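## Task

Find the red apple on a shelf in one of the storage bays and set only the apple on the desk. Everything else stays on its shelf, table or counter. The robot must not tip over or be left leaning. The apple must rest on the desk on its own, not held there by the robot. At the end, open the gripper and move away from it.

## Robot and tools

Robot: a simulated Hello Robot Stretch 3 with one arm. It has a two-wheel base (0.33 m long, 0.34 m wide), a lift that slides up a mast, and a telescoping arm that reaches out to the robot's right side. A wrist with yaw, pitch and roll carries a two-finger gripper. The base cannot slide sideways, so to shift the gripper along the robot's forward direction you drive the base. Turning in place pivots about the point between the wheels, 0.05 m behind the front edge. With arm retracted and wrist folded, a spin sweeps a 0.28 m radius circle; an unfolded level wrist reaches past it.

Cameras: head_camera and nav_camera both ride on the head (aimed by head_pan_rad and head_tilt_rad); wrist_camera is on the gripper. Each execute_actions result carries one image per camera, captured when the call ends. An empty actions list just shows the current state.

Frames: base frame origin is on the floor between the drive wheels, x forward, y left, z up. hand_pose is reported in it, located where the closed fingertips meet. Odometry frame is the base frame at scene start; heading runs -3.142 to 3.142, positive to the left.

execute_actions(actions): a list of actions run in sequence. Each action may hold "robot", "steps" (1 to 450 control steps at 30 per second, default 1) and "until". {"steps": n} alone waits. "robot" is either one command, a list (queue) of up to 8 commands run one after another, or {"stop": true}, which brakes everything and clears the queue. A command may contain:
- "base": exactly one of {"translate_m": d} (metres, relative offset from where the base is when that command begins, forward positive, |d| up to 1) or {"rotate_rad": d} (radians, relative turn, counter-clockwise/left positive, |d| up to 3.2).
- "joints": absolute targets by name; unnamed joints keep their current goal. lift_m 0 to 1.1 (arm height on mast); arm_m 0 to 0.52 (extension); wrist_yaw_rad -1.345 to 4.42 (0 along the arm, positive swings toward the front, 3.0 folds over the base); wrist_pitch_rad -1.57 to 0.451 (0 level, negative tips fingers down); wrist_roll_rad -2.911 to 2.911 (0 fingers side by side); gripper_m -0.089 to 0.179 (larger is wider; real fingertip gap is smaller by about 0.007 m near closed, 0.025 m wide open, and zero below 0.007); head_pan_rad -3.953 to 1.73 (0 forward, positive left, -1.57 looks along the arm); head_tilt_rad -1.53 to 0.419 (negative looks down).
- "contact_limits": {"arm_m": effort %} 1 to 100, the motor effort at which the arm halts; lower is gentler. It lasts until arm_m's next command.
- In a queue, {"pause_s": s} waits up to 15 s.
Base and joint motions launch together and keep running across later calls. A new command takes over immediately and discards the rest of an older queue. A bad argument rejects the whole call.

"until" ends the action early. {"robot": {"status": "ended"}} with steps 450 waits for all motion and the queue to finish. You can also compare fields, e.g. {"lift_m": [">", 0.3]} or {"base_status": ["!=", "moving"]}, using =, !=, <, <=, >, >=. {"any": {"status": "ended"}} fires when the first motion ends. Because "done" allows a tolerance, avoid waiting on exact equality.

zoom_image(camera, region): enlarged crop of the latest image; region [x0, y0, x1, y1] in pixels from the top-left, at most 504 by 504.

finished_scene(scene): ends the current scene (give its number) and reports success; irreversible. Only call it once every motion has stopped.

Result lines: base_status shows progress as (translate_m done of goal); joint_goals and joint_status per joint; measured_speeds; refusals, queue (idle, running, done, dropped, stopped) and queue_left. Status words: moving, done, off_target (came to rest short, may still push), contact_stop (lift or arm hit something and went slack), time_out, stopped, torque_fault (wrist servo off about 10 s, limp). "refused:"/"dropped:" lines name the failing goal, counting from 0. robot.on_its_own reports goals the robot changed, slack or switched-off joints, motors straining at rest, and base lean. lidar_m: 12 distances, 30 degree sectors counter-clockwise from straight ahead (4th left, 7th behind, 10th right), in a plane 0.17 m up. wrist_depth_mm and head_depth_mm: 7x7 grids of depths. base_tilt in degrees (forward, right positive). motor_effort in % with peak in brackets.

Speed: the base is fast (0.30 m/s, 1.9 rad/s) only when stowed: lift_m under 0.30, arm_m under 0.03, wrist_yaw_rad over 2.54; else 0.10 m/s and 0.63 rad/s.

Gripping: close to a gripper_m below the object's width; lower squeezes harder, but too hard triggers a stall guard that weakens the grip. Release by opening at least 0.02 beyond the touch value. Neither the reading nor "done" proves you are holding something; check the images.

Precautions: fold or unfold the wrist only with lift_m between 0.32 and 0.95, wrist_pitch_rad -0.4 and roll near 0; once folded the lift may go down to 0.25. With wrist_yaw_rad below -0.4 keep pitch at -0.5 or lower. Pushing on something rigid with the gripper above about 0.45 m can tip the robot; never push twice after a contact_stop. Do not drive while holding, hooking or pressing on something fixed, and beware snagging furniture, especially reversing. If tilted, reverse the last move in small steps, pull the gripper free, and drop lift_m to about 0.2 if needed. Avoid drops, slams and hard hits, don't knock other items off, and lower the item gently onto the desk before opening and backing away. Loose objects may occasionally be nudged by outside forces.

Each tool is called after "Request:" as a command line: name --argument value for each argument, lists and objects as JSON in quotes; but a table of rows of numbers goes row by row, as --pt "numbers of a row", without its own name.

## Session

Request:
execute_actions --actions '[]'

Scene clock: 0.00 s.
robot.base_odometry: x=+0.000 y=+0.000 heading=+0.000 (m, m, rad; robot's odometry frame)
robot.turned_by_wheels: +0.000 (rad since the last result)
robot.turned_by_imu: +0.000 (rad since the last result)
robot.base_tilt: forward=-0.4 right=+1.5 (deg)
robot.lidar_m: 0.79 0.70 0.71 0.85 1.18 1.27 1.30 2.42 1.47 0.90 0.79 0.79
robot.head_depth_mm: 898 896 883 869 834 823 816 / 979 983 982 965 964 951 939 / 916 924 933 934 945 953 961 / 835 846 850 855 863 869 877 / 772 776 781 786 794 797 804 / 714 718 728 727 735 736 740 / 667 669 673 678 682 684 690
robot.base_status: not_commanded
robot.joint_positions: lift_m=+0.328 arm_m=+0.003 wrist_yaw_rad=+2.827 wrist_pitch_rad=-0.540 wrist_roll_rad=-0.020 gripper_m=+0.037 head_pan_rad=-0.019 head_tilt_rad=-0.022
robot.joint_goals: lift_m=+0.328 arm_m=+0.003 wrist_yaw_rad=+2.827 wrist_pitch_rad=-0.540 wrist_roll_rad=-0.020 gripper_m=+0.037 head_pan_rad=-0.019 head_tilt_rad=-0.022
robot.joint_status: lift_m=not_commanded arm_m=not_commanded wrist_yaw_rad=not_commanded wrist_pitch_rad=not_commanded wrist_roll_rad=not_commanded gripper_m=not_commanded head_pan_rad=not_commanded head_tilt_rad=not_commanded
robot.measured_speeds: translate_m=+0.000 rotate_rad=+0.000 lift_m=+0.000 arm_m=+0.000 wrist_yaw_rad=+0.000 wrist_pitch_rad=+0.000 wrist_roll_rad=+0.000 head_pan_rad=+0.000 head_tilt_rad=+0.000
robot: refusals=0 queue=idle queue_left=0
robot.motor_effort: left_wheel=-1 right_wheel=+0 lift_m=+18 arm_m=-1 wrist_yaw_rad=+0 wrist_pitch_rad=+8 wrist_roll_rad=+0 gripper_m=+0 head_pan_rad=-1 head_tilt_rad=+2 (%)
robot.hand_pose: x=+0.0429 y=+0.0496 z=+0.3143 quat_wxyz=(+0.293, +0.696, +0.083, +0.651) (m; robot's base frame)
robot.wrist_depth_mm: - - 958 792 669 589 520 / - - - 883 763 642 565 / - 932 922 885 783 693 601 / 732 749 750 748 732 710 641 / 594 - 597 603 622 609 605 / 513 498 - 506 511 517 507 / 467 - - 448 436 451 457
pictures: head_camera (sideways: a quarter turn clockwise sets it upright), nav_camera (sideways: a quarter turn counterclockwise sets it upright), wrist_camera
Images, in order (width x height): head_camera 896x504, nav_camera 672x504, wrist_camera 644x364.

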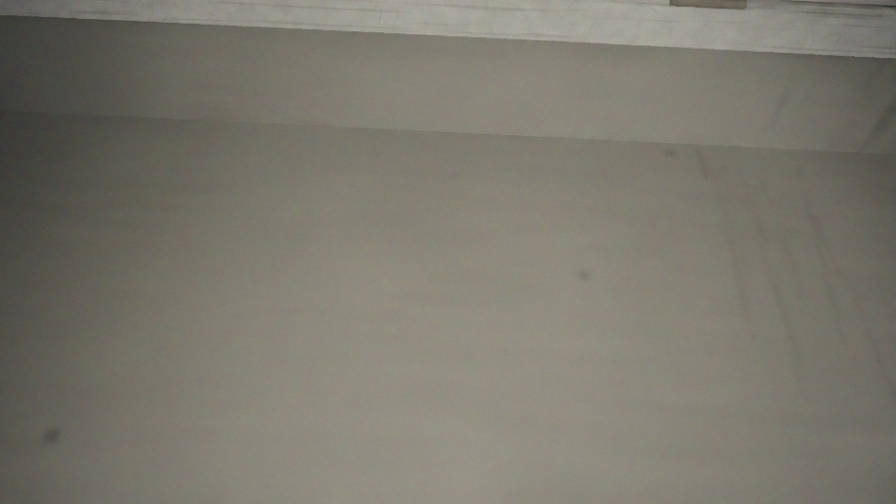

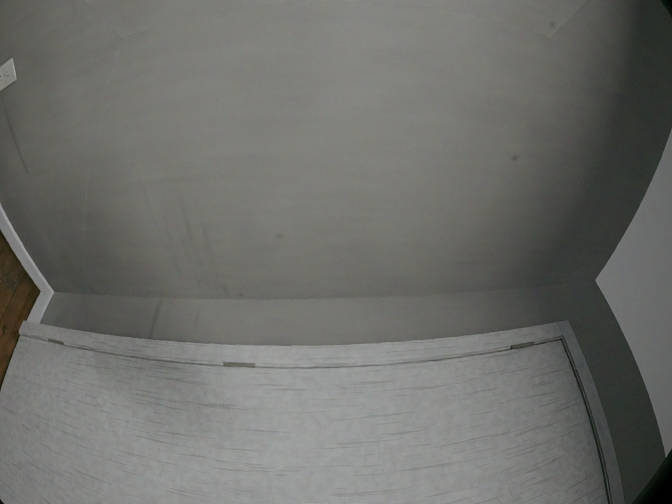

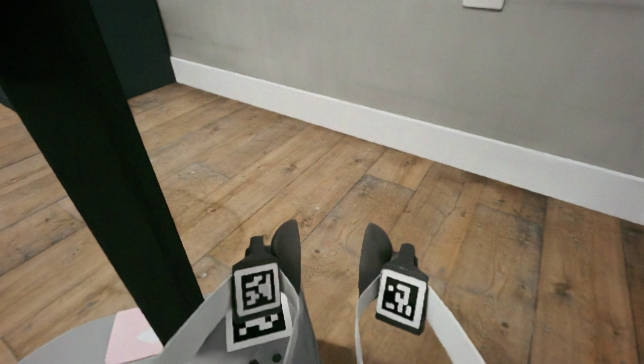

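Request:
execute_actions --actions '[{"robot":[{"joints":{"head_tilt_rad":-0.5,"lift_m":0.27}},{"base":{"rotate_rad":-2.35}}],"steps":450,"until":{"robot":{"status":"ended"}}}]'

Scene clock: 10.23 s.
robot.base_odometry: x=+0.000 y=+0.000 heading=-2.350 (m, m, rad; robot's odometry frame)
robot.turned_by_wheels: -2.350 (rad since the last result)
robot.turned_by_imu: -2.356 (rad since the last result)
robot.base_tilt: forward=-0.4 right=+1.5 (deg)
robot.lidar_m: 2.32 1.06 0.80 0.79 0.84 0.72 0.70 0.75 1.10 1.97 1.28 2.31
robot.head_depth_mm: 3285 3604 3445 2852 2077 1628 1328 / 3312 3542 3790 2872 2062 1617 1332 / 3415 3553 3935 2847 2054 1602 1328 / 3370 3392 3611 2689 2028 1604 1311 / 2797 2749 3163 2814 2049 1600 1317 / 2022 2125 2208 2333 2032 1599 1312 / 1591 1644 1694 1765 1812 1585 1307
robot.base_status: done (rotate_rad -2.3499 of -2.3500)
robot.joint_positions: lift_m=+0.270 arm_m=+0.003 wrist_yaw_rad=+2.827 wrist_pitch_rad=-0.540 wrist_roll_rad=-0.020 gripper_m=+0.037 head_pan_rad=-0.019 head_tilt_rad=-0.494
robot.joint_goals: lift_m=+0.270 arm_m=+0.003 wrist_yaw_rad=+2.827 wrist_pitch_rad=-0.540 wrist_roll_rad=-0.020 gripper_m=+0.037 head_pan_rad=-0.019 head_tilt_rad=-0.500
robot.joint_status: lift_m=done arm_m=not_commanded wrist_yaw_rad=not_commanded wrist_pitch_rad=not_commanded wrist_roll_rad=not_commanded gripper_m=not_commanded head_pan_rad=not_commanded head_tilt_rad=done
robot.measured_speeds: translate_m=+0.000 rotate_rad=+0.000 lift_m=+0.000 arm_m=+0.000 wrist_yaw_rad=+0.000 wrist_pitch_rad=+0.000 wrist_roll_rad=+0.000 head_pan_rad=+0.000 head_tilt_rad=+0.000
robot: refusals=0 queue=done queue_left=0
robot.motor_effort: left_wheel=+1(10) right_wheel=-3(8) lift_m=+16(19) arm_m=-1(1) wrist_yaw_rad=+0(0) wrist_pitch_rad=+8(8) wrist_roll_rad=+0(0) gripper_m=+0(0) head_pan_rad=-1(0) head_tilt_rad=-2(28) (%)
robot.hand_pose: x=+0.0429 y=+0.0495 z=+0.2563 quat_wxyz=(+0.293, +0.696, +0.083, +0.650) (m; robot's base frame)
robot.wrist_depth_mm: - 717 745 773 817 855 934 / - 783 838 891 932 975 - / - 823 819 808 817 812 827 / 619 649 633 643 640 636 633 / 530 - 538 525 532 523 532 / 467 - - 453 450 446 445 / - - - 400 384 392 390
pictures: head_camera (sideways: a quarter turn clockwise sets it upright), nav_camera (sideways: a quarter turn counterclockwise sets it upright), wrist_camera
Images, in order (width x height): head_camera 896x504, nav_camera 672x504, wrist_camera 644x364.

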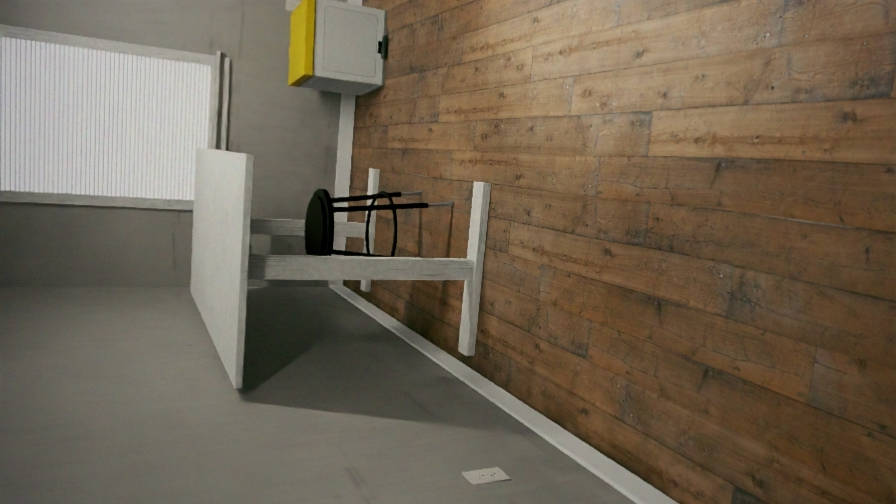

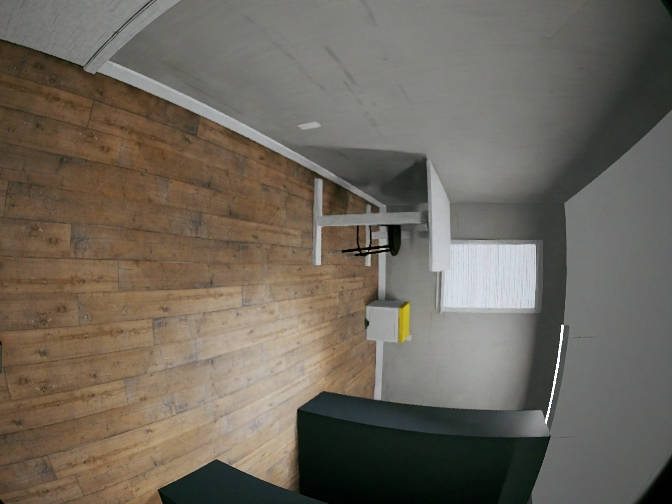

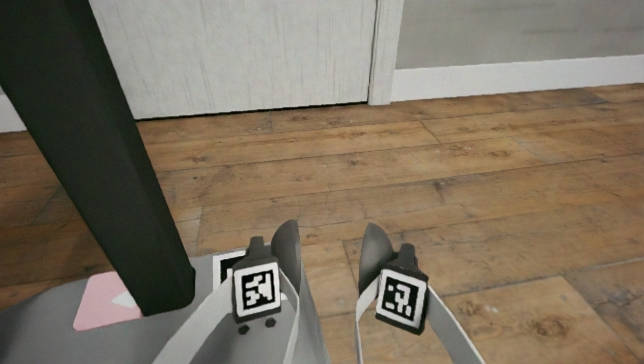

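Request:
execute_actions --actions '[{"robot":[{"base":{"rotate_rad":-0.36},"joints":{"head_pan_rad":-0.5}},{"base":{"translate_m":1}},{"base":{"translate_m":0.76}},{"base":{"rotate_rad":-1.25}}],"steps":450,"until":{"robot":{"status":"ended"}}},{"steps":450,"until":{"robot":{"status":"ended"}}}]'

Scene clock: 35.13 s.
robot.base_odometry: x=-1.598 y=-0.737 heading=+2.324 (m, m, rad; robot's odometry frame)
robot.turned_by_wheels: -1.610 (rad since the last result)
robot.turned_by_imu: -1.616 (rad since the last result)
robot.base_tilt: forward=-0.5 right=+1.5 (deg)
robot.lidar_m: 1.14 0.72 0.93 1.86 1.32 1.02 1.28 1.35 1.89 2.02 0.83 0.83
robot.head_depth_mm: 1322 1431 1043 858 921 1020 1207 / 1405 1545 1240 1697 1279 1472 1226 / 1363 1464 1542 1687 1789 1558 1320 / 1369 1477 1612 1760 1878 1609 1321 / 2079 2244 2458 2586 2044 1613 1309 / 2064 2215 2399 2564 2029 1595 1316 / 2011 2147 2326 2479 2028 1593 1303
robot.base_status: done (rotate_rad -1.2499 of -1.2500)
robot.joint_positions: lift_m=+0.270 arm_m=+0.003 wrist_yaw_rad=+2.827 wrist_pitch_rad=-0.541 wrist_roll_rad=-0.020 gripper_m=+0.037 head_pan_rad=-0.493 head_tilt_rad=-0.495
robot.joint_goals: lift_m=+0.270 arm_m=+0.003 wrist_yaw_rad=+2.827 wrist_pitch_rad=-0.541 wrist_roll_rad=-0.020 gripper_m=+0.037 head_pan_rad=-0.500 head_tilt_rad=-0.500
robot.joint_status: lift_m=done arm_m=not_commanded wrist_yaw_rad=not_commanded wrist_pitch_rad=not_commanded wrist_roll_rad=not_commanded gripper_m=not_commanded head_pan_rad=done head_tilt_rad=done
robot.measured_speeds: translate_m=+0.000 rotate_rad=+0.000 lift_m=+0.000 arm_m=+0.000 wrist_yaw_rad=+0.000 wrist_pitch_rad=+0.000 wrist_roll_rad=+0.000 head_pan_rad=+0.000 head_tilt_rad=+0.000
robot: refusals=0 queue=done queue_left=0
robot.motor_effort: left_wheel=+2(9) right_wheel=-2(8) lift_m=+16(17) arm_m=-1(1) wrist_yaw_rad=+1(1) wrist_pitch_rad=+8(8) wrist_roll_rad=+1(0) gripper_m=+0(0) head_pan_rad=-4(36) head_tilt_rad=-2(2) (%)
robot.hand_pose: x=+0.0429 y=+0.0494 z=+0.2563 quat_wxyz=(+0.293, +0.696, +0.083, +0.650) (m; robot's base frame)
robot.wrist_depth_mm: - - - - - 773 574 / - - - - - 775 569 / - 805 814 810 826 766 624 / 630 645 646 642 632 634 643 / 523 - 538 538 537 534 531 / 461 - - 449 451 448 449 / - - - 398 382 393 396
pictures: head_camera (sideways: a quarter turn clockwise sets it upright), nav_camera (sideways: a quarter turn counterclockwise sets it upright), wrist_camera
Images, in order (width x height): head_camera 896x504, nav_camera 672x504, wrist_camera 644x364.

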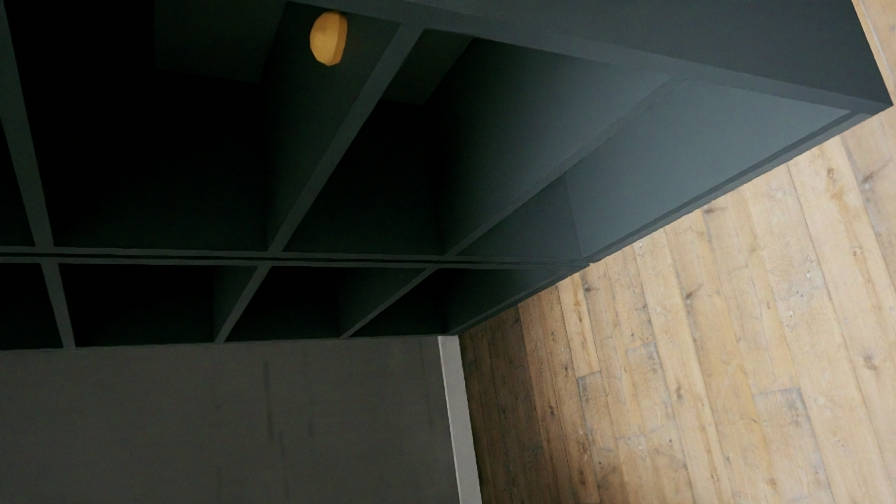

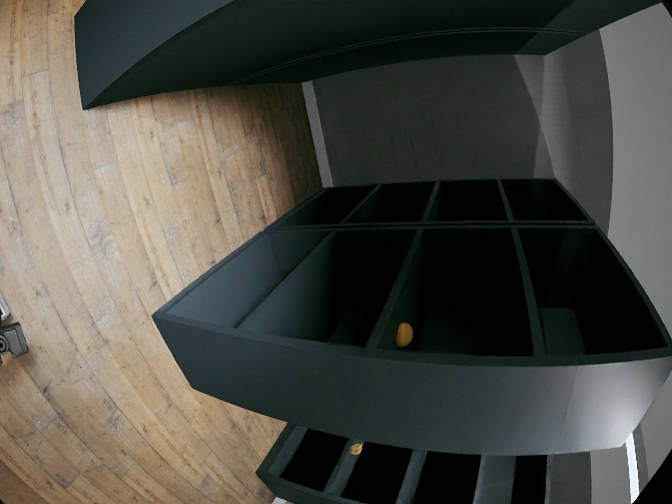

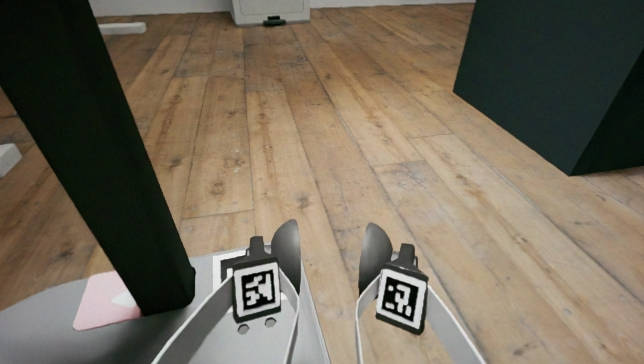

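Request:
execute_actions --actions '[{"robot":[{"base":{"rotate_rad":-0.15},"joints":{"head_pan_rad":-1.2,"head_tilt_rad":-0.8}},{"base":{"translate_m":0.8}},{"base":{"rotate_rad":0.12}},{"base":{"translate_m":0.6}}],"steps":450,"until":{"robot":{"status":"ended"}}},{"steps":450,"until":{"robot":{"status":"ended"}}}]'

Scene clock: 54.60 s.
robot.base_odometry: x=-2.449 y=+0.372 heading=+2.294 (m, m, rad; robot's odometry frame)
robot.turned_by_wheels: -0.030 (rad since the last result)
robot.turned_by_imu: -0.033 (rad since the last result)
robot.base_tilt: forward=-0.5 right=+1.5 (deg)
robot.lidar_m: 1.09 0.57 0.42 0.41 0.43 0.60 2.65 0.88 0.98 0.51 0.53 1.12
robot.head_depth_mm: 397 467 532 1020 896 1158 1092 / 430 480 546 643 860 1184 1121 / 840 627 574 689 839 1054 1141 / 899 722 1195 1078 946 1257 1141 / 943 720 1246 1082 1346 1283 1141 / 982 720 1307 1085 1407 1308 1143 / 1022 717 1347 1111 1447 1313 1145
robot.base_status: done (translate_m +0.6000 of +0.6000)
robot.joint_positions: lift_m=+0.270 arm_m=+0.003 wrist_yaw_rad=+2.827 wrist_pitch_rad=-0.541 wrist_roll_rad=-0.020 gripper_m=+0.037 head_pan_rad=-1.193 head_tilt_rad=-0.791
robot.joint_goals: lift_m=+0.270 arm_m=+0.003 wrist_yaw_rad=+2.827 wrist_pitch_rad=-0.541 wrist_roll_rad=-0.020 gripper_m=+0.037 head_pan_rad=-1.200 head_tilt_rad=-0.800
robot.joint_status: lift_m=done arm_m=not_commanded wrist_yaw_rad=not_commanded wrist_pitch_rad=not_commanded wrist_roll_rad=not_commanded gripper_m=not_commanded head_pan_rad=done head_tilt_rad=done
robot.measured_speeds: translate_m=+0.000 rotate_rad=+0.000 lift_m=+0.000 arm_m=+0.000 wrist_yaw_rad=+0.000 wrist_pitch_rad=+0.000 wrist_roll_rad=+0.000 head_pan_rad=+0.000 head_tilt_rad=+0.000
robot: refusals=0 queue=done queue_left=0
robot.motor_effort: left_wheel=-3(9) right_wheel=+2(9) lift_m=+17(17) arm_m=-1(1) wrist_yaw_rad=+0(1) wrist_pitch_rad=+8(8) wrist_roll_rad=+0(0) gripper_m=+0(0) head_pan_rad=-3(44) head_tilt_rad=-4(21) (%)
robot.hand_pose: x=+0.0429 y=+0.0494 z=+0.2563 quat_wxyz=(+0.293, +0.696, +0.083, +0.650) (m; robot's base frame)
robot.wrist_depth_mm: - 389 406 448 474 500 529 / - 424 444 481 523 564 601 / - 469 497 545 593 628 685 / 476 512 550 580 621 640 643 / 511 - 539 534 532 525 530 / 465 - - 450 454 454 444 / - - - 397 381 393 393
pictures: head_camera (sideways: a quarter turn clockwise sets it upright), nav_camera (sideways: a quarter turn counterclockwise sets it upright), wrist_camera
Images, in order (width x height): head_camera 896x504, nav_camera 672x504, wrist_camera 644x364.

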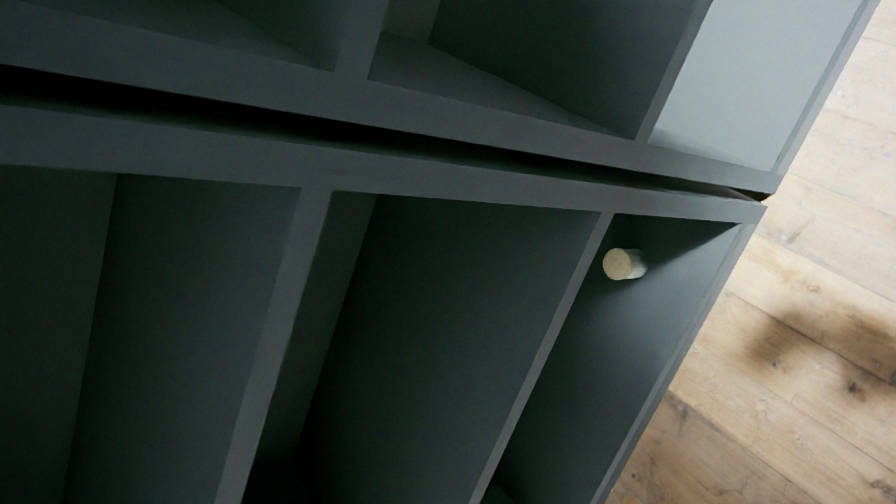

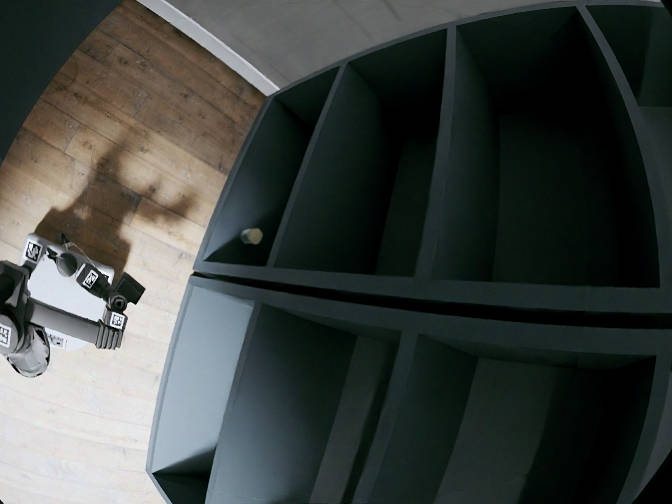

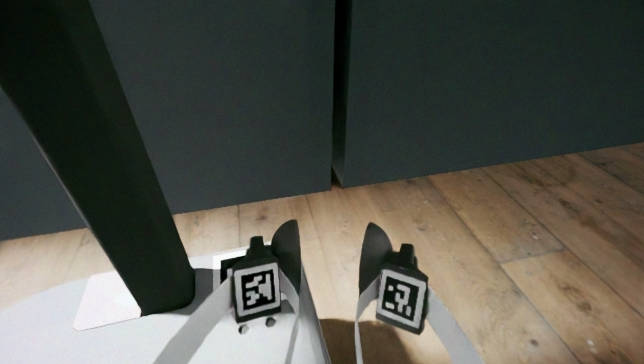

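Request:
execute_actions --actions '[{"robot":[{"base":{"translate_m":-1},"joints":{"head_pan_rad":-0.6,"head_tilt_rad":-0.6}},{"base":{"translate_m":-0.25}},{"base":{"rotate_rad":1.57}},{"base":{"translate_m":1}},{"base":{"translate_m":0.27}},{"base":{"rotate_rad":-1.57}}],"steps":450,"until":{"robot":{"status":"ended"}}},{"steps":450,"until":{"robot":{"status":"ended"}}}]'

Scene clock: 83.07 s.
robot.base_odometry: x=-2.575 y=-1.404 heading=+2.294 (m, m, rad; robot's odometry frame)
robot.turned_by_wheels: +0.000 (rad since the last result)
robot.turned_by_imu: -0.003 (rad since the last result)
robot.base_tilt: forward=-0.4 right=+1.5 (deg)
robot.lidar_m: 2.33 1.64 0.74 0.70 1.25 1.16 0.73 0.79 2.05 1.79 0.67 0.60
robot.head_depth_mm: 511 575 656 766 916 1141 1246 / 482 539 609 703 824 1004 1189 / 1203 559 608 676 779 907 1118 / 1279 1342 846 1376 1099 1338 1205 / 1222 1275 1463 1377 1646 1414 1235 / 1163 1237 1414 1652 1741 1456 1231 / 1850 2027 2204 2313 1792 1455 1231
robot.base_status: done (rotate_rad -1.5699 of -1.5700)
robot.joint_positions: lift_m=+0.270 arm_m=+0.003 wrist_yaw_rad=+2.827 wrist_pitch_rad=-0.541 wrist_roll_rad=-0.020 gripper_m=+0.037 head_pan_rad=-0.607 head_tilt_rad=-0.605
robot.joint_goals: lift_m=+0.270 arm_m=+0.003 wrist_yaw_rad=+2.827 wrist_pitch_rad=-0.541 wrist_roll_rad=-0.020 gripper_m=+0.037 head_pan_rad=-0.600 head_tilt_rad=-0.600
robot.joint_status: lift_m=done arm_m=not_commanded wrist_yaw_rad=not_commanded wrist_pitch_rad=not_commanded wrist_roll_rad=not_commanded gripper_m=not_commanded head_pan_rad=done head_tilt_rad=done
robot.measured_speeds: translate_m=+0.000 rotate_rad=+0.000 lift_m=+0.000 arm_m=+0.000 wrist_yaw_rad=+0.000 wrist_pitch_rad=+0.000 wrist_roll_rad=+0.000 head_pan_rad=+0.000 head_tilt_rad=+0.000
robot: refusals=0 queue=done queue_left=0
robot.motor_effort: left_wheel=+1(9) right_wheel=-2(10) lift_m=+16(17) arm_m=-2(2) wrist_yaw_rad=+0(0) wrist_pitch_rad=+8(8) wrist_roll_rad=+0(0) gripper_m=+0(0) head_pan_rad=+4(39) head_tilt_rad=+3(22) (%)
robot.hand_pose: x=+0.0429 y=+0.0494 z=+0.2562 quat_wxyz=(+0.293, +0.696, +0.083, +0.650) (m; robot's base frame)
robot.wrist_depth_mm: - 642 672 747 - - - / - 959 741 833 - - - / - 748 762 823 810 807 777 / 642 653 644 647 638 647 651 / 526 - 539 534 524 519 523 / 457 - - 450 456 447 448 / - - - 398 380 390 392
pictures: head_camera (sideways: a quarter turn clockwise sets it upright), nav_camera (sideways: a quarter turn counterclockwise sets it upright), wrist_camera
Images, in order (width x height): head_camera 896x504, nav_camera 672x504, wrist_camera 644x364.

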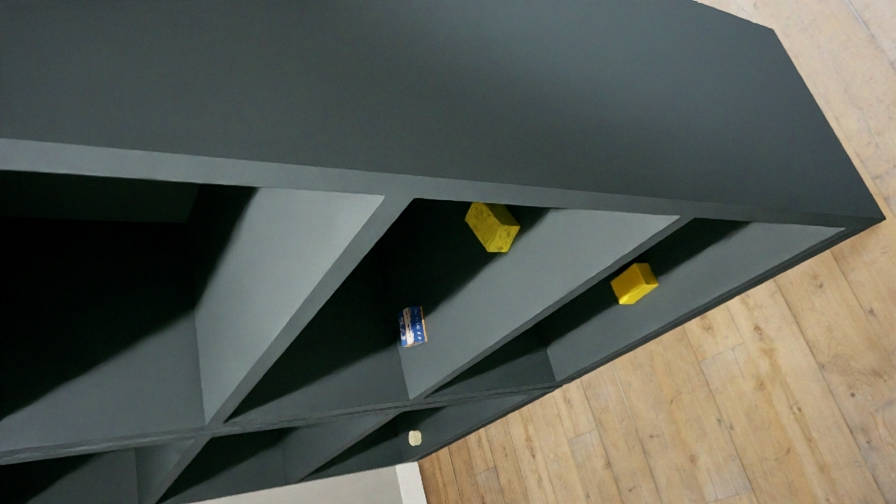

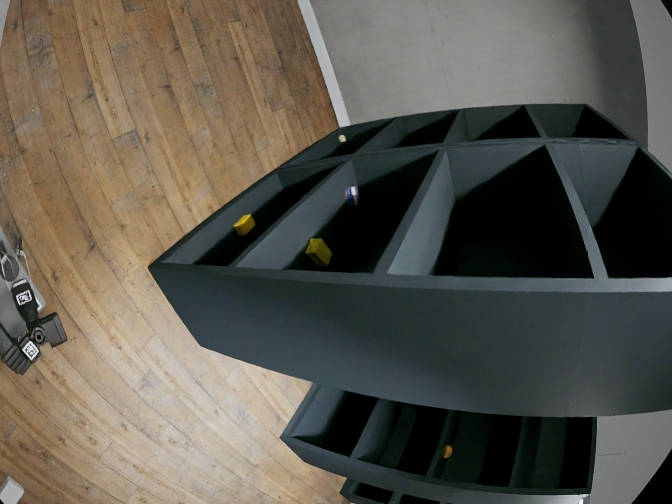

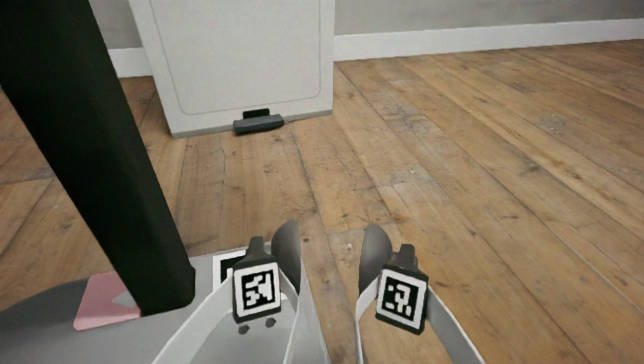

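Request:
execute_actions --actions '[{"robot":[{"base":{"rotate_rad":0.15},"joints":{"head_pan_rad":-1.3,"head_tilt_rad":-0.75}},{"base":{"translate_m":1}},{"base":{"rotate_rad":-0.15}},{"base":{"translate_m":0.35}}],"steps":450,"until":{"robot":{"status":"ended"}}},{"steps":450,"until":{"robot":{"status":"ended"}}}]'

Scene clock: 99.53 s.
robot.base_odometry: x=-3.573 y=-0.499 heading=+2.294 (m, m, rad; robot's odometry frame)
robot.turned_by_wheels: +0.000 (rad since the last result)
robot.turned_by_imu: -0.003 (rad since the last result)
robot.base_tilt: forward=-0.4 right=+1.5 (deg)
robot.lidar_m: 1.02 1.07 1.04 1.01 1.05 1.22 2.05 0.96 1.02 0.54 1.03 1.06
robot.head_depth_mm: 433 472 547 1084 912 1180 1120 / 440 500 566 649 822 1210 1141 / 861 828 604 1044 873 1026 1147 / 894 823 638 1144 960 1268 1160 / 931 825 667 1141 985 1274 1161 / 975 822 1290 1112 1387 1289 1160 / 1019 821 1326 1118 1419 1339 1160
robot.base_status: done (translate_m +0.3500 of +0.3500)
robot.joint_positions: lift_m=+0.270 arm_m=+0.003 wrist_yaw_rad=+2.827 wrist_pitch_rad=-0.541 wrist_roll_rad=-0.020 gripper_m=+0.037 head_pan_rad=-1.293 head_tilt_rad=-0.741
robot.joint_goals: lift_m=+0.270 arm_m=+0.003 wrist_yaw_rad=+2.827 wrist_pitch_rad=-0.541 wrist_roll_rad=-0.020 gripper_m=+0.037 head_pan_rad=-1.300 head_tilt_rad=-0.750
robot.joint_status: lift_m=done arm_m=not_commanded wrist_yaw_rad=not_commanded wrist_pitch_rad=not_commanded wrist_roll_rad=not_commanded gripper_m=not_commanded head_pan_rad=done head_tilt_rad=done
robot.measured_speeds: translate_m=+0.000 rotate_rad=+0.000 lift_m=+0.000 arm_m=+0.000 wrist_yaw_rad=+0.000 wrist_pitch_rad=+0.000 wrist_roll_rad=+0.000 head_pan_rad=+0.000 head_tilt_rad=+0.000
robot: refusals=0 queue=done queue_left=0
robot.motor_effort: left_wheel=+2(8) right_wheel=-3(8) lift_m=+17(17) arm_m=-1(2) wrist_yaw_rad=+0(0) wrist_pitch_rad=+8(8) wrist_roll_rad=+0(0) gripper_m=+0(0) head_pan_rad=-4(44) head_tilt_rad=-3(17) (%)
robot.hand_pose: x=+0.0429 y=+0.0494 z=+0.2562 quat_wxyz=(+0.293, +0.696, +0.083, +0.650) (m; robot's base frame)
robot.wrist_depth_mm: - 908 915 - - - 910 / - 962 - - - - 916 / - 802 808 831 816 810 805 / 657 642 640 652 635 660 638 / 525 - 530 521 524 527 530 / 464 - - 447 453 447 444 / - - - 401 380 388 398
pictures: head_camera (sideways: a quarter turn clockwise sets it upright), nav_camera (sideways: a quarter turn counterclockwise sets it upright), wrist_camera
Images, in order (width x height): head_camera 896x504, nav_camera 672x504, wrist_camera 644x364.

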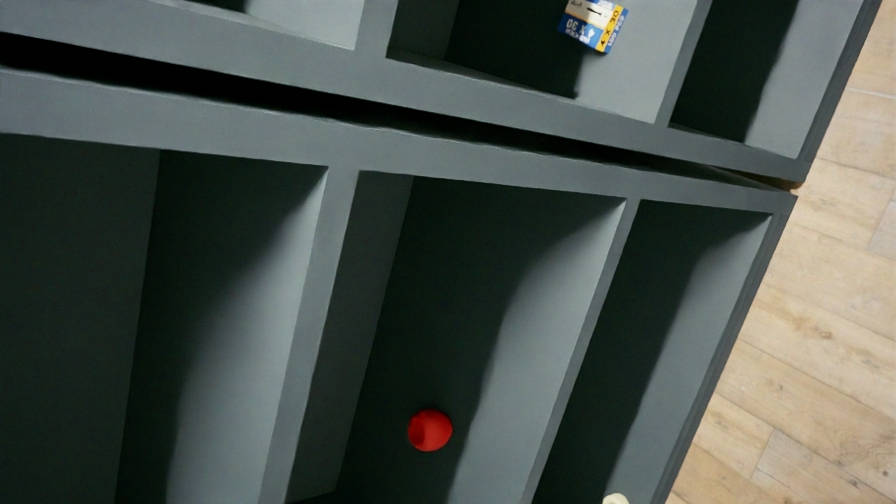

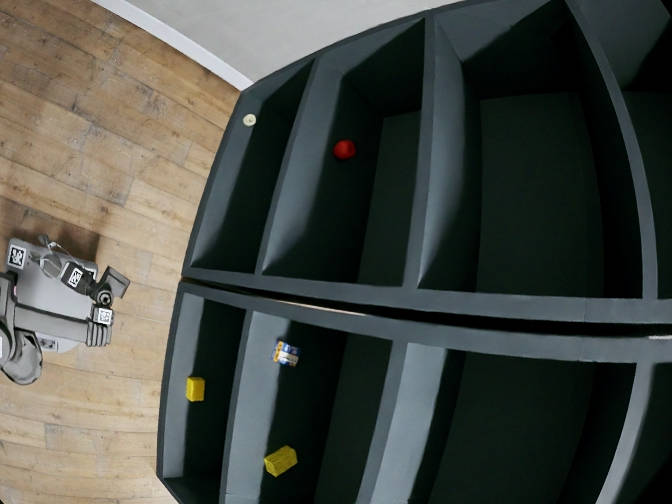

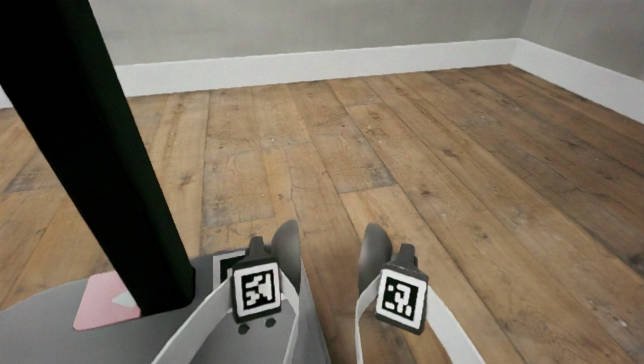

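Request:
execute_actions --actions '[{"robot":[{"base":{"translate_m":0.55},"joints":{"head_pan_rad":-1.5,"head_tilt_rad":-0.8}},{"joints":{"lift_m":0.55,"wrist_pitch_rad":-0.4}},{"joints":{"wrist_yaw_rad":0,"wrist_pitch_rad":-0.2,"gripper_m":0.16}}],"steps":450,"until":{"robot":{"status":"ended"}}},{"steps":450,"until":{"robot":{"status":"ended"}}}]'

Scene clock: 117.07 s.
robot.base_odometry: x=-3.937 y=-0.087 heading=+2.294 (m, m, rad; robot's odometry frame)
robot.turned_by_wheels: +0.000 (rad since the last result)
robot.turned_by_imu: -0.002 (rad since the last result)
robot.base_tilt: forward=-0.5 right=+1.5 (deg)
robot.lidar_m: 0.48 0.50 0.71 0.99 1.04 1.45 2.59 1.39 0.69 1.00 0.66 0.50
robot.head_depth_mm: 818 723 580 1086 900 1232 1141 / 829 724 601 1085 923 1245 1146 / 848 722 603 1085 943 1231 - / 864 721 1136 1077 946 1248 1140 / 880 719 1165 1086 965 1252 1141 / 889 720 1043 1049 1145 1258 1143 / 774 720 829 911 992 1138 1119
robot.base_status: done (translate_m +0.5500 of +0.5500)
robot.joint_positions: lift_m=+0.550 arm_m=+0.003 wrist_yaw_rad=+0.003 wrist_pitch_rad=-0.222 wrist_roll_rad=-0.020 gripper_m=+0.160 head_pan_rad=-1.493 head_tilt_rad=-0.790
robot.joint_goals: lift_m=+0.550 arm_m=+0.003 wrist_yaw_rad=+0.000 wrist_pitch_rad=-0.200 wrist_roll_rad=-0.020 gripper_m=+0.160 head_pan_rad=-1.500 head_tilt_rad=-0.800
robot.joint_status: lift_m=done arm_m=not_commanded wrist_yaw_rad=done wrist_pitch_rad=done wrist_roll_rad=not_commanded gripper_m=done head_pan_rad=done head_tilt_rad=done
robot.measured_speeds: translate_m=+0.000 rotate_rad=+0.000 lift_m=+0.000 arm_m=+0.000 wrist_yaw_rad=+0.000 wrist_pitch_rad=+0.000 wrist_roll_rad=+0.000 head_pan_rad=+0.000 head_tilt_rad=+0.000
robot: refusals=0 queue=done queue_left=0
robot.motor_effort: left_wheel=+1(9) right_wheel=-3(5) lift_m=+20(22) arm_m=-2(2) wrist_yaw_rad=-2(1) wrist_pitch_rad=+13(14) wrist_roll_rad=+0(0) gripper_m=+0(83) head_pan_rad=-4(24) head_tilt_rad=-5(10) (%)
robot.hand_pose: x=-0.0209 y=-0.3923 z=+0.6087 quat_wxyz=(+0.710, +0.080, -0.695, -0.077) (m; robot's base frame)
robot.wrist_depth_mm: 493 680 706 676 679 671 503 / 489 682 748 733 722 717 492 / 486 682 768 759 741 725 484 / 448 494 498 503 521 537 466 / 376 368 364 358 359 361 364 / 497 - 940 867 885 844 410 / 515 725 794 792 805 741 431
pictures: head_camera (sideways: a quarter turn clockwise sets it upright), nav_camera (sideways: a quarter turn counterclockwise sets it upright), wrist_camera
Images, in order (width x height): head_camera 896x504, nav_camera 672x504, wrist_camera 644x364.

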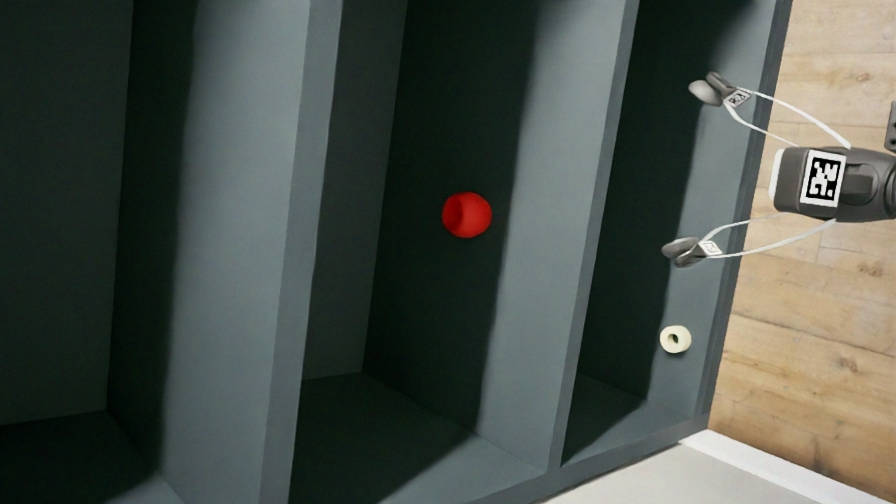

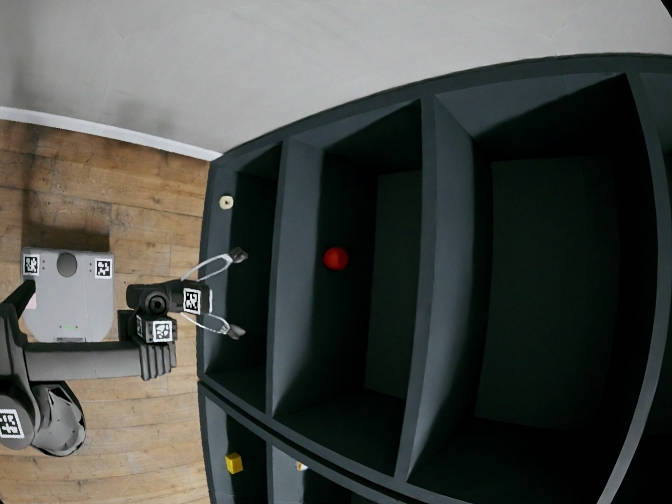

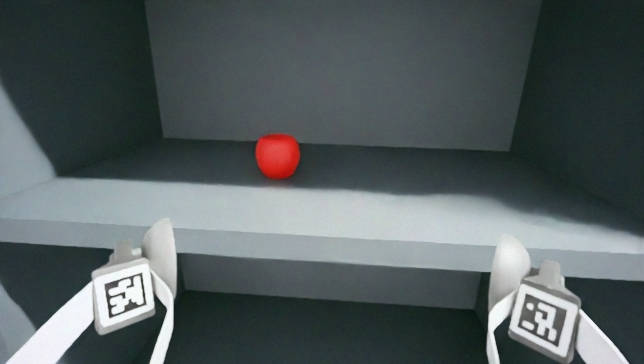

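Request:
execute_actions --actions '[{"robot":{"base":{"translate_m":0.085},"joints":{"arm_m":0.28,"lift_m":0.525}},"steps":450,"until":{"robot":{"status":"ended"}}}]'

Scene clock: 131.53 s.
robot.base_odometry: x=-3.993 y=-0.023 heading=+2.294 (m, m, rad; robot's odometry frame)
robot.turned_by_wheels: +0.000 (rad since the last result)
robot.turned_by_imu: -0.001 (rad since the last result)
robot.base_tilt: forward=-0.4 right=+1.5 (deg)
robot.lidar_m: 0.40 0.42 0.58 0.99 1.03 1.45 2.15 0.79 0.74 1.01 0.55 0.41
robot.head_depth_mm: 820 724 604 1077 907 1232 1140 / 835 722 603 1082 945 1201 1145 / 850 721 601 1080 968 1231 1137 / 867 723 1141 1080 947 1246 1140 / 883 720 1085 1078 970 1261 1141 / 776 723 843 949 997 1198 1139 / 621 639 689 788 881 948 1005
robot.base_status: done (translate_m +0.0850 of +0.0850)
robot.joint_positions: lift_m=+0.525 arm_m=+0.280 wrist_yaw_rad=+0.001 wrist_pitch_rad=-0.221 wrist_roll_rad=-0.020 gripper_m=+0.160 head_pan_rad=-1.493 head_tilt_rad=-0.790
robot.joint_goals: lift_m=+0.525 arm_m=+0.280 wrist_yaw_rad=+0.000 wrist_pitch_rad=-0.200 wrist_roll_rad=-0.020 gripper_m=+0.160 head_pan_rad=-1.500 head_tilt_rad=-0.800
robot.joint_status: lift_m=done arm_m=done wrist_yaw_rad=done wrist_pitch_rad=done wrist_roll_rad=not_commanded gripper_m=done head_pan_rad=done head_tilt_rad=done
robot.measured_speeds: translate_m=+0.000 rotate_rad=+0.000 lift_m=+0.000 arm_m=+0.000 wrist_yaw_rad=+0.000 wrist_pitch_rad=+0.000 wrist_roll_rad=+0.000 head_pan_rad=+0.000 head_tilt_rad=+0.000
robot: refusals=0 queue=done queue_left=0
robot.motor_effort: left_wheel=+1(6) right_wheel=-3(4) lift_m=+17(21) arm_m=+3(4) wrist_yaw_rad=-1(1) wrist_pitch_rad=+12(13) wrist_roll_rad=+0(0) gripper_m=+0(0) head_pan_rad=-4(4) head_tilt_rad=-5(5) (%)
robot.hand_pose: x=-0.0212 y=-0.6693 z=+0.5841 quat_wxyz=(+0.710, +0.079, -0.696, -0.077) (m; robot's base frame)
robot.wrist_depth_mm: 389 455 453 447 435 427 424 / 398 488 469 464 459 446 442 / 395 505 503 493 473 476 458 / 377 423 431 241 434 455 462 / 285 308 294 224 303 309 311 / 219 - 225 227 229 233 237 / 173 176 181 182 185 179 195
pictures: head_camera (sideways: a quarter turn clockwise sets it upright), nav_camera (sideways: a quarter turn counterclockwise sets it upright), wrist_camera
Images, in order (width x height): head_camera 896x504, nav_camera 672x504, wrist_camera 644x364.

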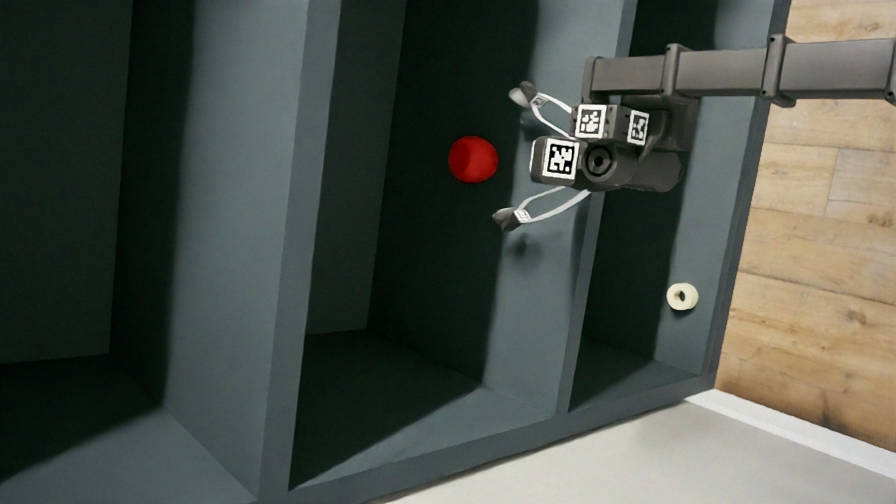

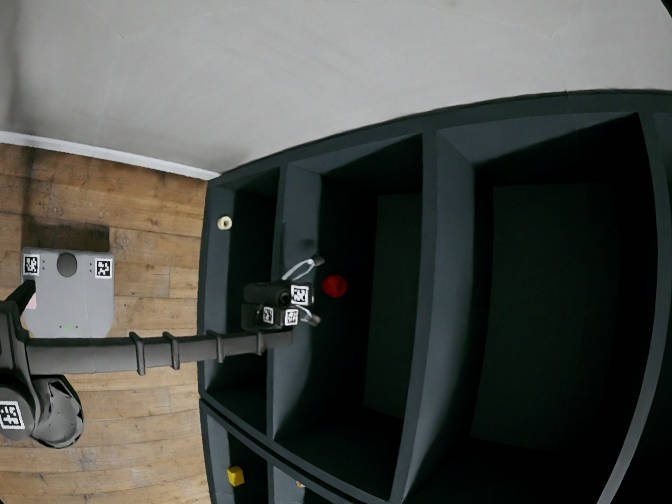

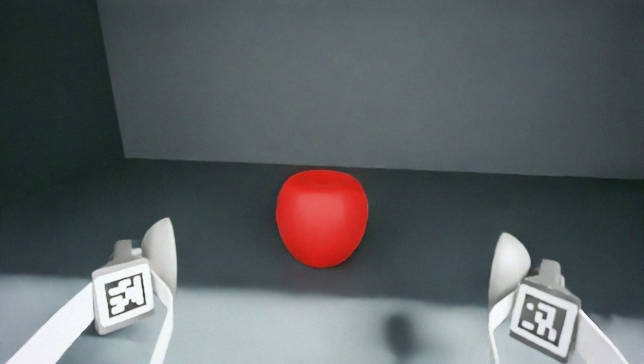

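Request:
execute_actions --actions '[{"robot":[{"base":{"translate_m":0.008},"joints":{"lift_m":0.506}},{"joints":{"arm_m":0.38}},{"joints":{"gripper_m":0.095}}],"steps":450,"until":{"robot":{"status":"ended"}}}]'

Scene clock: 140.90 s.
robot.base_odometry: x=-3.998 y=-0.017 heading=+2.294 (m, m, rad; robot's odometry frame)
robot.turned_by_wheels: +0.000 (rad since the last result)
robot.turned_by_imu: -0.001 (rad since the last result)
robot.base_tilt: forward=-0.5 right=+1.5 (deg)
robot.lidar_m: 0.39 0.41 0.57 0.99 1.04 1.45 2.17 0.77 0.74 1.01 0.54 0.40
robot.head_depth_mm: 820 721 603 1083 920 1231 1139 / 832 722 603 1077 - 1234 1141 / 848 722 602 1115 973 1238 1148 / 866 722 1138 1078 948 1237 1144 / 888 719 1068 1081 970 1255 1143 / 757 721 822 932 995 1188 1132 / 606 627 678 778 872 928 988
robot.base_status: done (translate_m +0.0080 of +0.0080)
robot.joint_positions: lift_m=+0.506 arm_m=+0.380 wrist_yaw_rad=+0.001 wrist_pitch_rad=-0.221 wrist_roll_rad=-0.020 gripper_m=+0.095 head_pan_rad=-1.493 head_tilt_rad=-0.790
robot.joint_goals: lift_m=+0.506 arm_m=+0.380 wrist_yaw_rad=+0.000 wrist_pitch_rad=-0.200 wrist_roll_rad=-0.020 gripper_m=+0.095 head_pan_rad=-1.500 head_tilt_rad=-0.800
robot.joint_status: lift_m=done arm_m=done wrist_yaw_rad=done wrist_pitch_rad=done wrist_roll_rad=not_commanded gripper_m=done head_pan_rad=done head_tilt_rad=done
robot.measured_speeds: translate_m=+0.000 rotate_rad=+0.000 lift_m=+0.000 arm_m=+0.000 wrist_yaw_rad=+0.000 wrist_pitch_rad=+0.000 wrist_roll_rad=+0.000 head_pan_rad=+0.000 head_tilt_rad=+0.000
robot: refusals=0 queue=done queue_left=0
robot.motor_effort: left_wheel=+1(5) right_wheel=-3(5) lift_m=+17(17) arm_m=+3(3) wrist_yaw_rad=-1(1) wrist_pitch_rad=+13(12) wrist_roll_rad=+1(0) gripper_m=+0(83) head_pan_rad=-4(4) head_tilt_rad=-5(4) (%)
robot.hand_pose: x=-0.0212 y=-0.7694 z=+0.5651 quat_wxyz=(+0.710, +0.079, -0.696, -0.077) (m; robot's base frame)
robot.wrist_depth_mm: 366 369 360 352 346 339 333 / 376 385 378 369 362 356 352 / 381 404 396 387 385 376 364 / 354 363 366 380 380 383 379 / 248 251 270 121 232 265 265 / 190 198 133 116 125 201 201 / 154 156 157 124 154 155 163
pictures: head_camera (sideways: a quarter turn clockwise sets it upright), nav_camera (sideways: a quarter turn counterclockwise sets it upright), wrist_camera
Images, in order (width x height): head_camera 896x504, nav_camera 672x504, wrist_camera 644x364.

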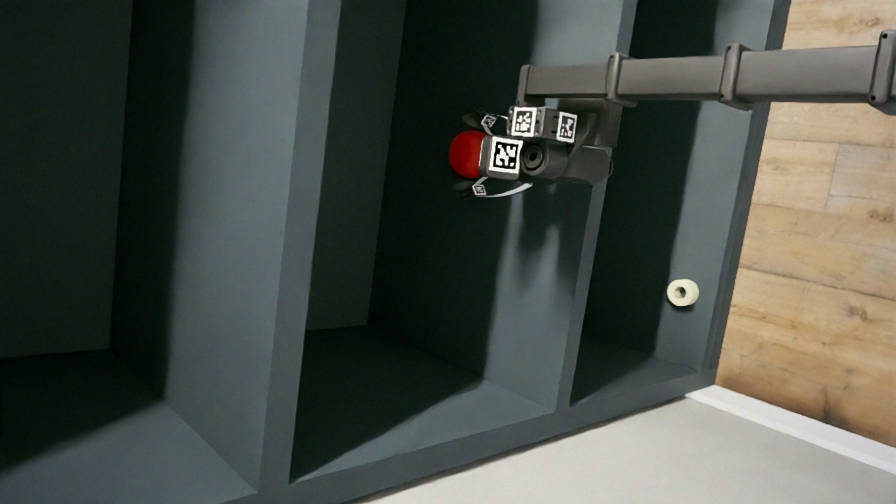

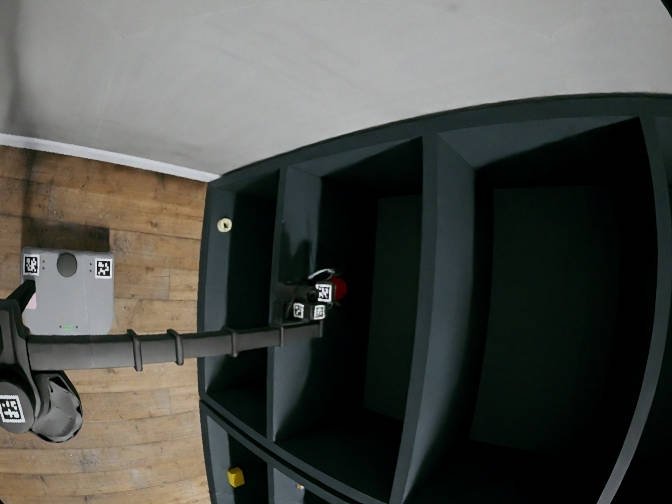

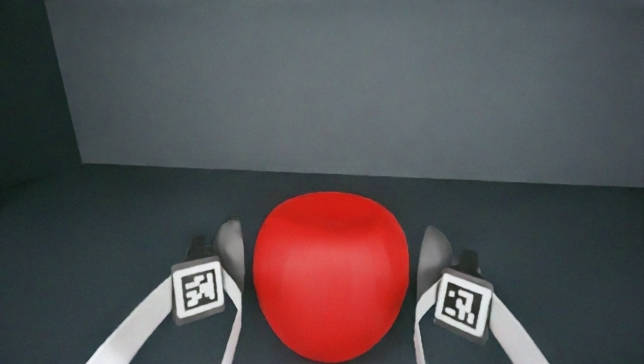

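Request:
execute_actions --actions '[{"robot":[{"joints":{"lift_m":0.497,"arm_m":0.372}},{"joints":{"gripper_m":0.02}},{"joints":{"lift_m":0.54}},{"joints":{"arm_m":0.02}},{"joints":{"wrist_yaw_rad":2.62,"wrist_pitch_rad":-0.4,"head_pan_rad":-3.1,"head_tilt_rad":-0.6}},{"joints":{"lift_m":0.28}}],"steps":450,"until":{"robot":{"status":"ended"}}},{"steps":450,"until":{"robot":{"status":"ended"}}}]'

Scene clock: 168.70 s.
robot.base_odometry: x=-3.998 y=-0.017 heading=+2.294 (m, m, rad; robot's odometry frame)
robot.turned_by_wheels: +0.000 (rad since the last result)
robot.turned_by_imu: -0.002 (rad since the last result)
robot.base_tilt: forward=-0.5 right=+1.5 (deg)
robot.lidar_m: 0.39 0.41 0.57 0.99 1.04 1.44 2.18 0.77 0.74 1.01 0.54 0.40
robot.head_depth_mm: 2739 2927 3163 2249 1815 1475 1242 / 2767 3057 3249 2328 1808 1476 1234 / 2765 3050 3189 2356 1813 1459 1240 / 2796 3106 3100 2331 1788 1464 1238 / 2901 3129 3111 2306 1804 1469 1231 / 2920 2376 1609 1765 1746 1471 1234 / 1270 1353 1574 1423 1632 1409 1230
robot.base_status: done (translate_m +0.0080 of +0.0080)
robot.joint_positions: lift_m=+0.280 arm_m=+0.020 wrist_yaw_rad=+2.618 wrist_pitch_rad=-0.429 wrist_roll_rad=-0.020 gripper_m=+0.024 head_pan_rad=-3.093 head_tilt_rad=-0.606
robot.joint_goals: lift_m=+0.280 arm_m=+0.020 wrist_yaw_rad=+2.620 wrist_pitch_rad=-0.400 wrist_roll_rad=-0.020 gripper_m=+0.023 head_pan_rad=-3.100 head_tilt_rad=-0.600
robot.joint_status: lift_m=done arm_m=done wrist_yaw_rad=done wrist_pitch_rad=done wrist_roll_rad=not_commanded gripper_m=done head_pan_rad=done head_tilt_rad=done
robot.measured_speeds: translate_m=+0.000 rotate_rad=+0.000 lift_m=+0.000 arm_m=+0.000 wrist_yaw_rad=+0.000 wrist_pitch_rad=+0.000 wrist_roll_rad=+0.000 head_pan_rad=+0.000 head_tilt_rad=+0.000
robot: refusals=0 queue=done queue_left=0
robot.motor_effort: left_wheel=+2(1) right_wheel=-3(2) lift_m=+17(23) arm_m=-4(4) wrist_yaw_rad=+1(2) wrist_pitch_rad=+17(18) wrist_roll_rad=+0(0) gripper_m=-19(93) head_pan_rad=-4(49) head_tilt_rad=+3(19) (%)
robot.hand_pose: x=+0.0903 y=+0.0278 z=+0.2904 quat_wxyz=(+0.325, +0.700, -0.030, +0.635) (m; robot's base frame)
robot.wrist_depth_mm: 763 850 933 755 483 356 282 / 850 925 - 807 503 369 292 / 859 951 - 871 541 382 297 / 794 784 810 148 522 396 308 / 621 621 625 116 130 422 318 / - 525 - 119 125 419 332 / - - 445 420 424 409 339
pictures: head_camera (sideways: a quarter turn clockwise sets it upright), nav_camera (sideways: a quarter turn counterclockwise sets it upright), wrist_camera
Images, in order (width x height): head_camera 896x504, nav_camera 672x504, wrist_camera 644x364.

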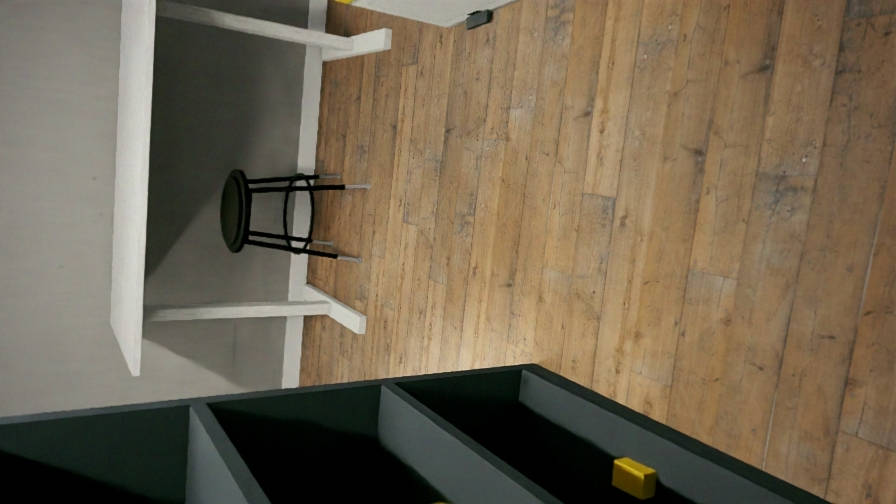

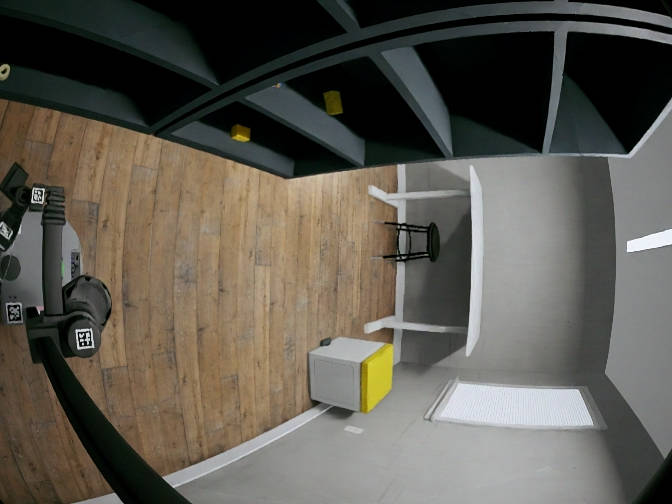

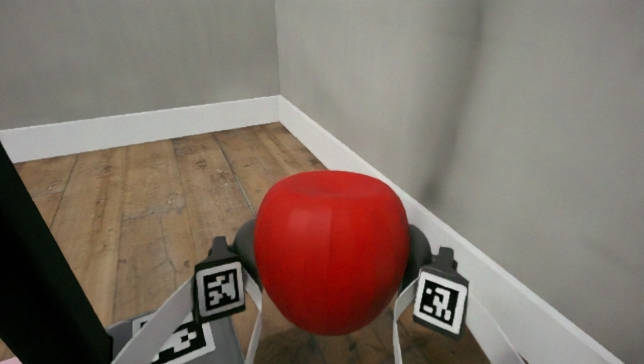

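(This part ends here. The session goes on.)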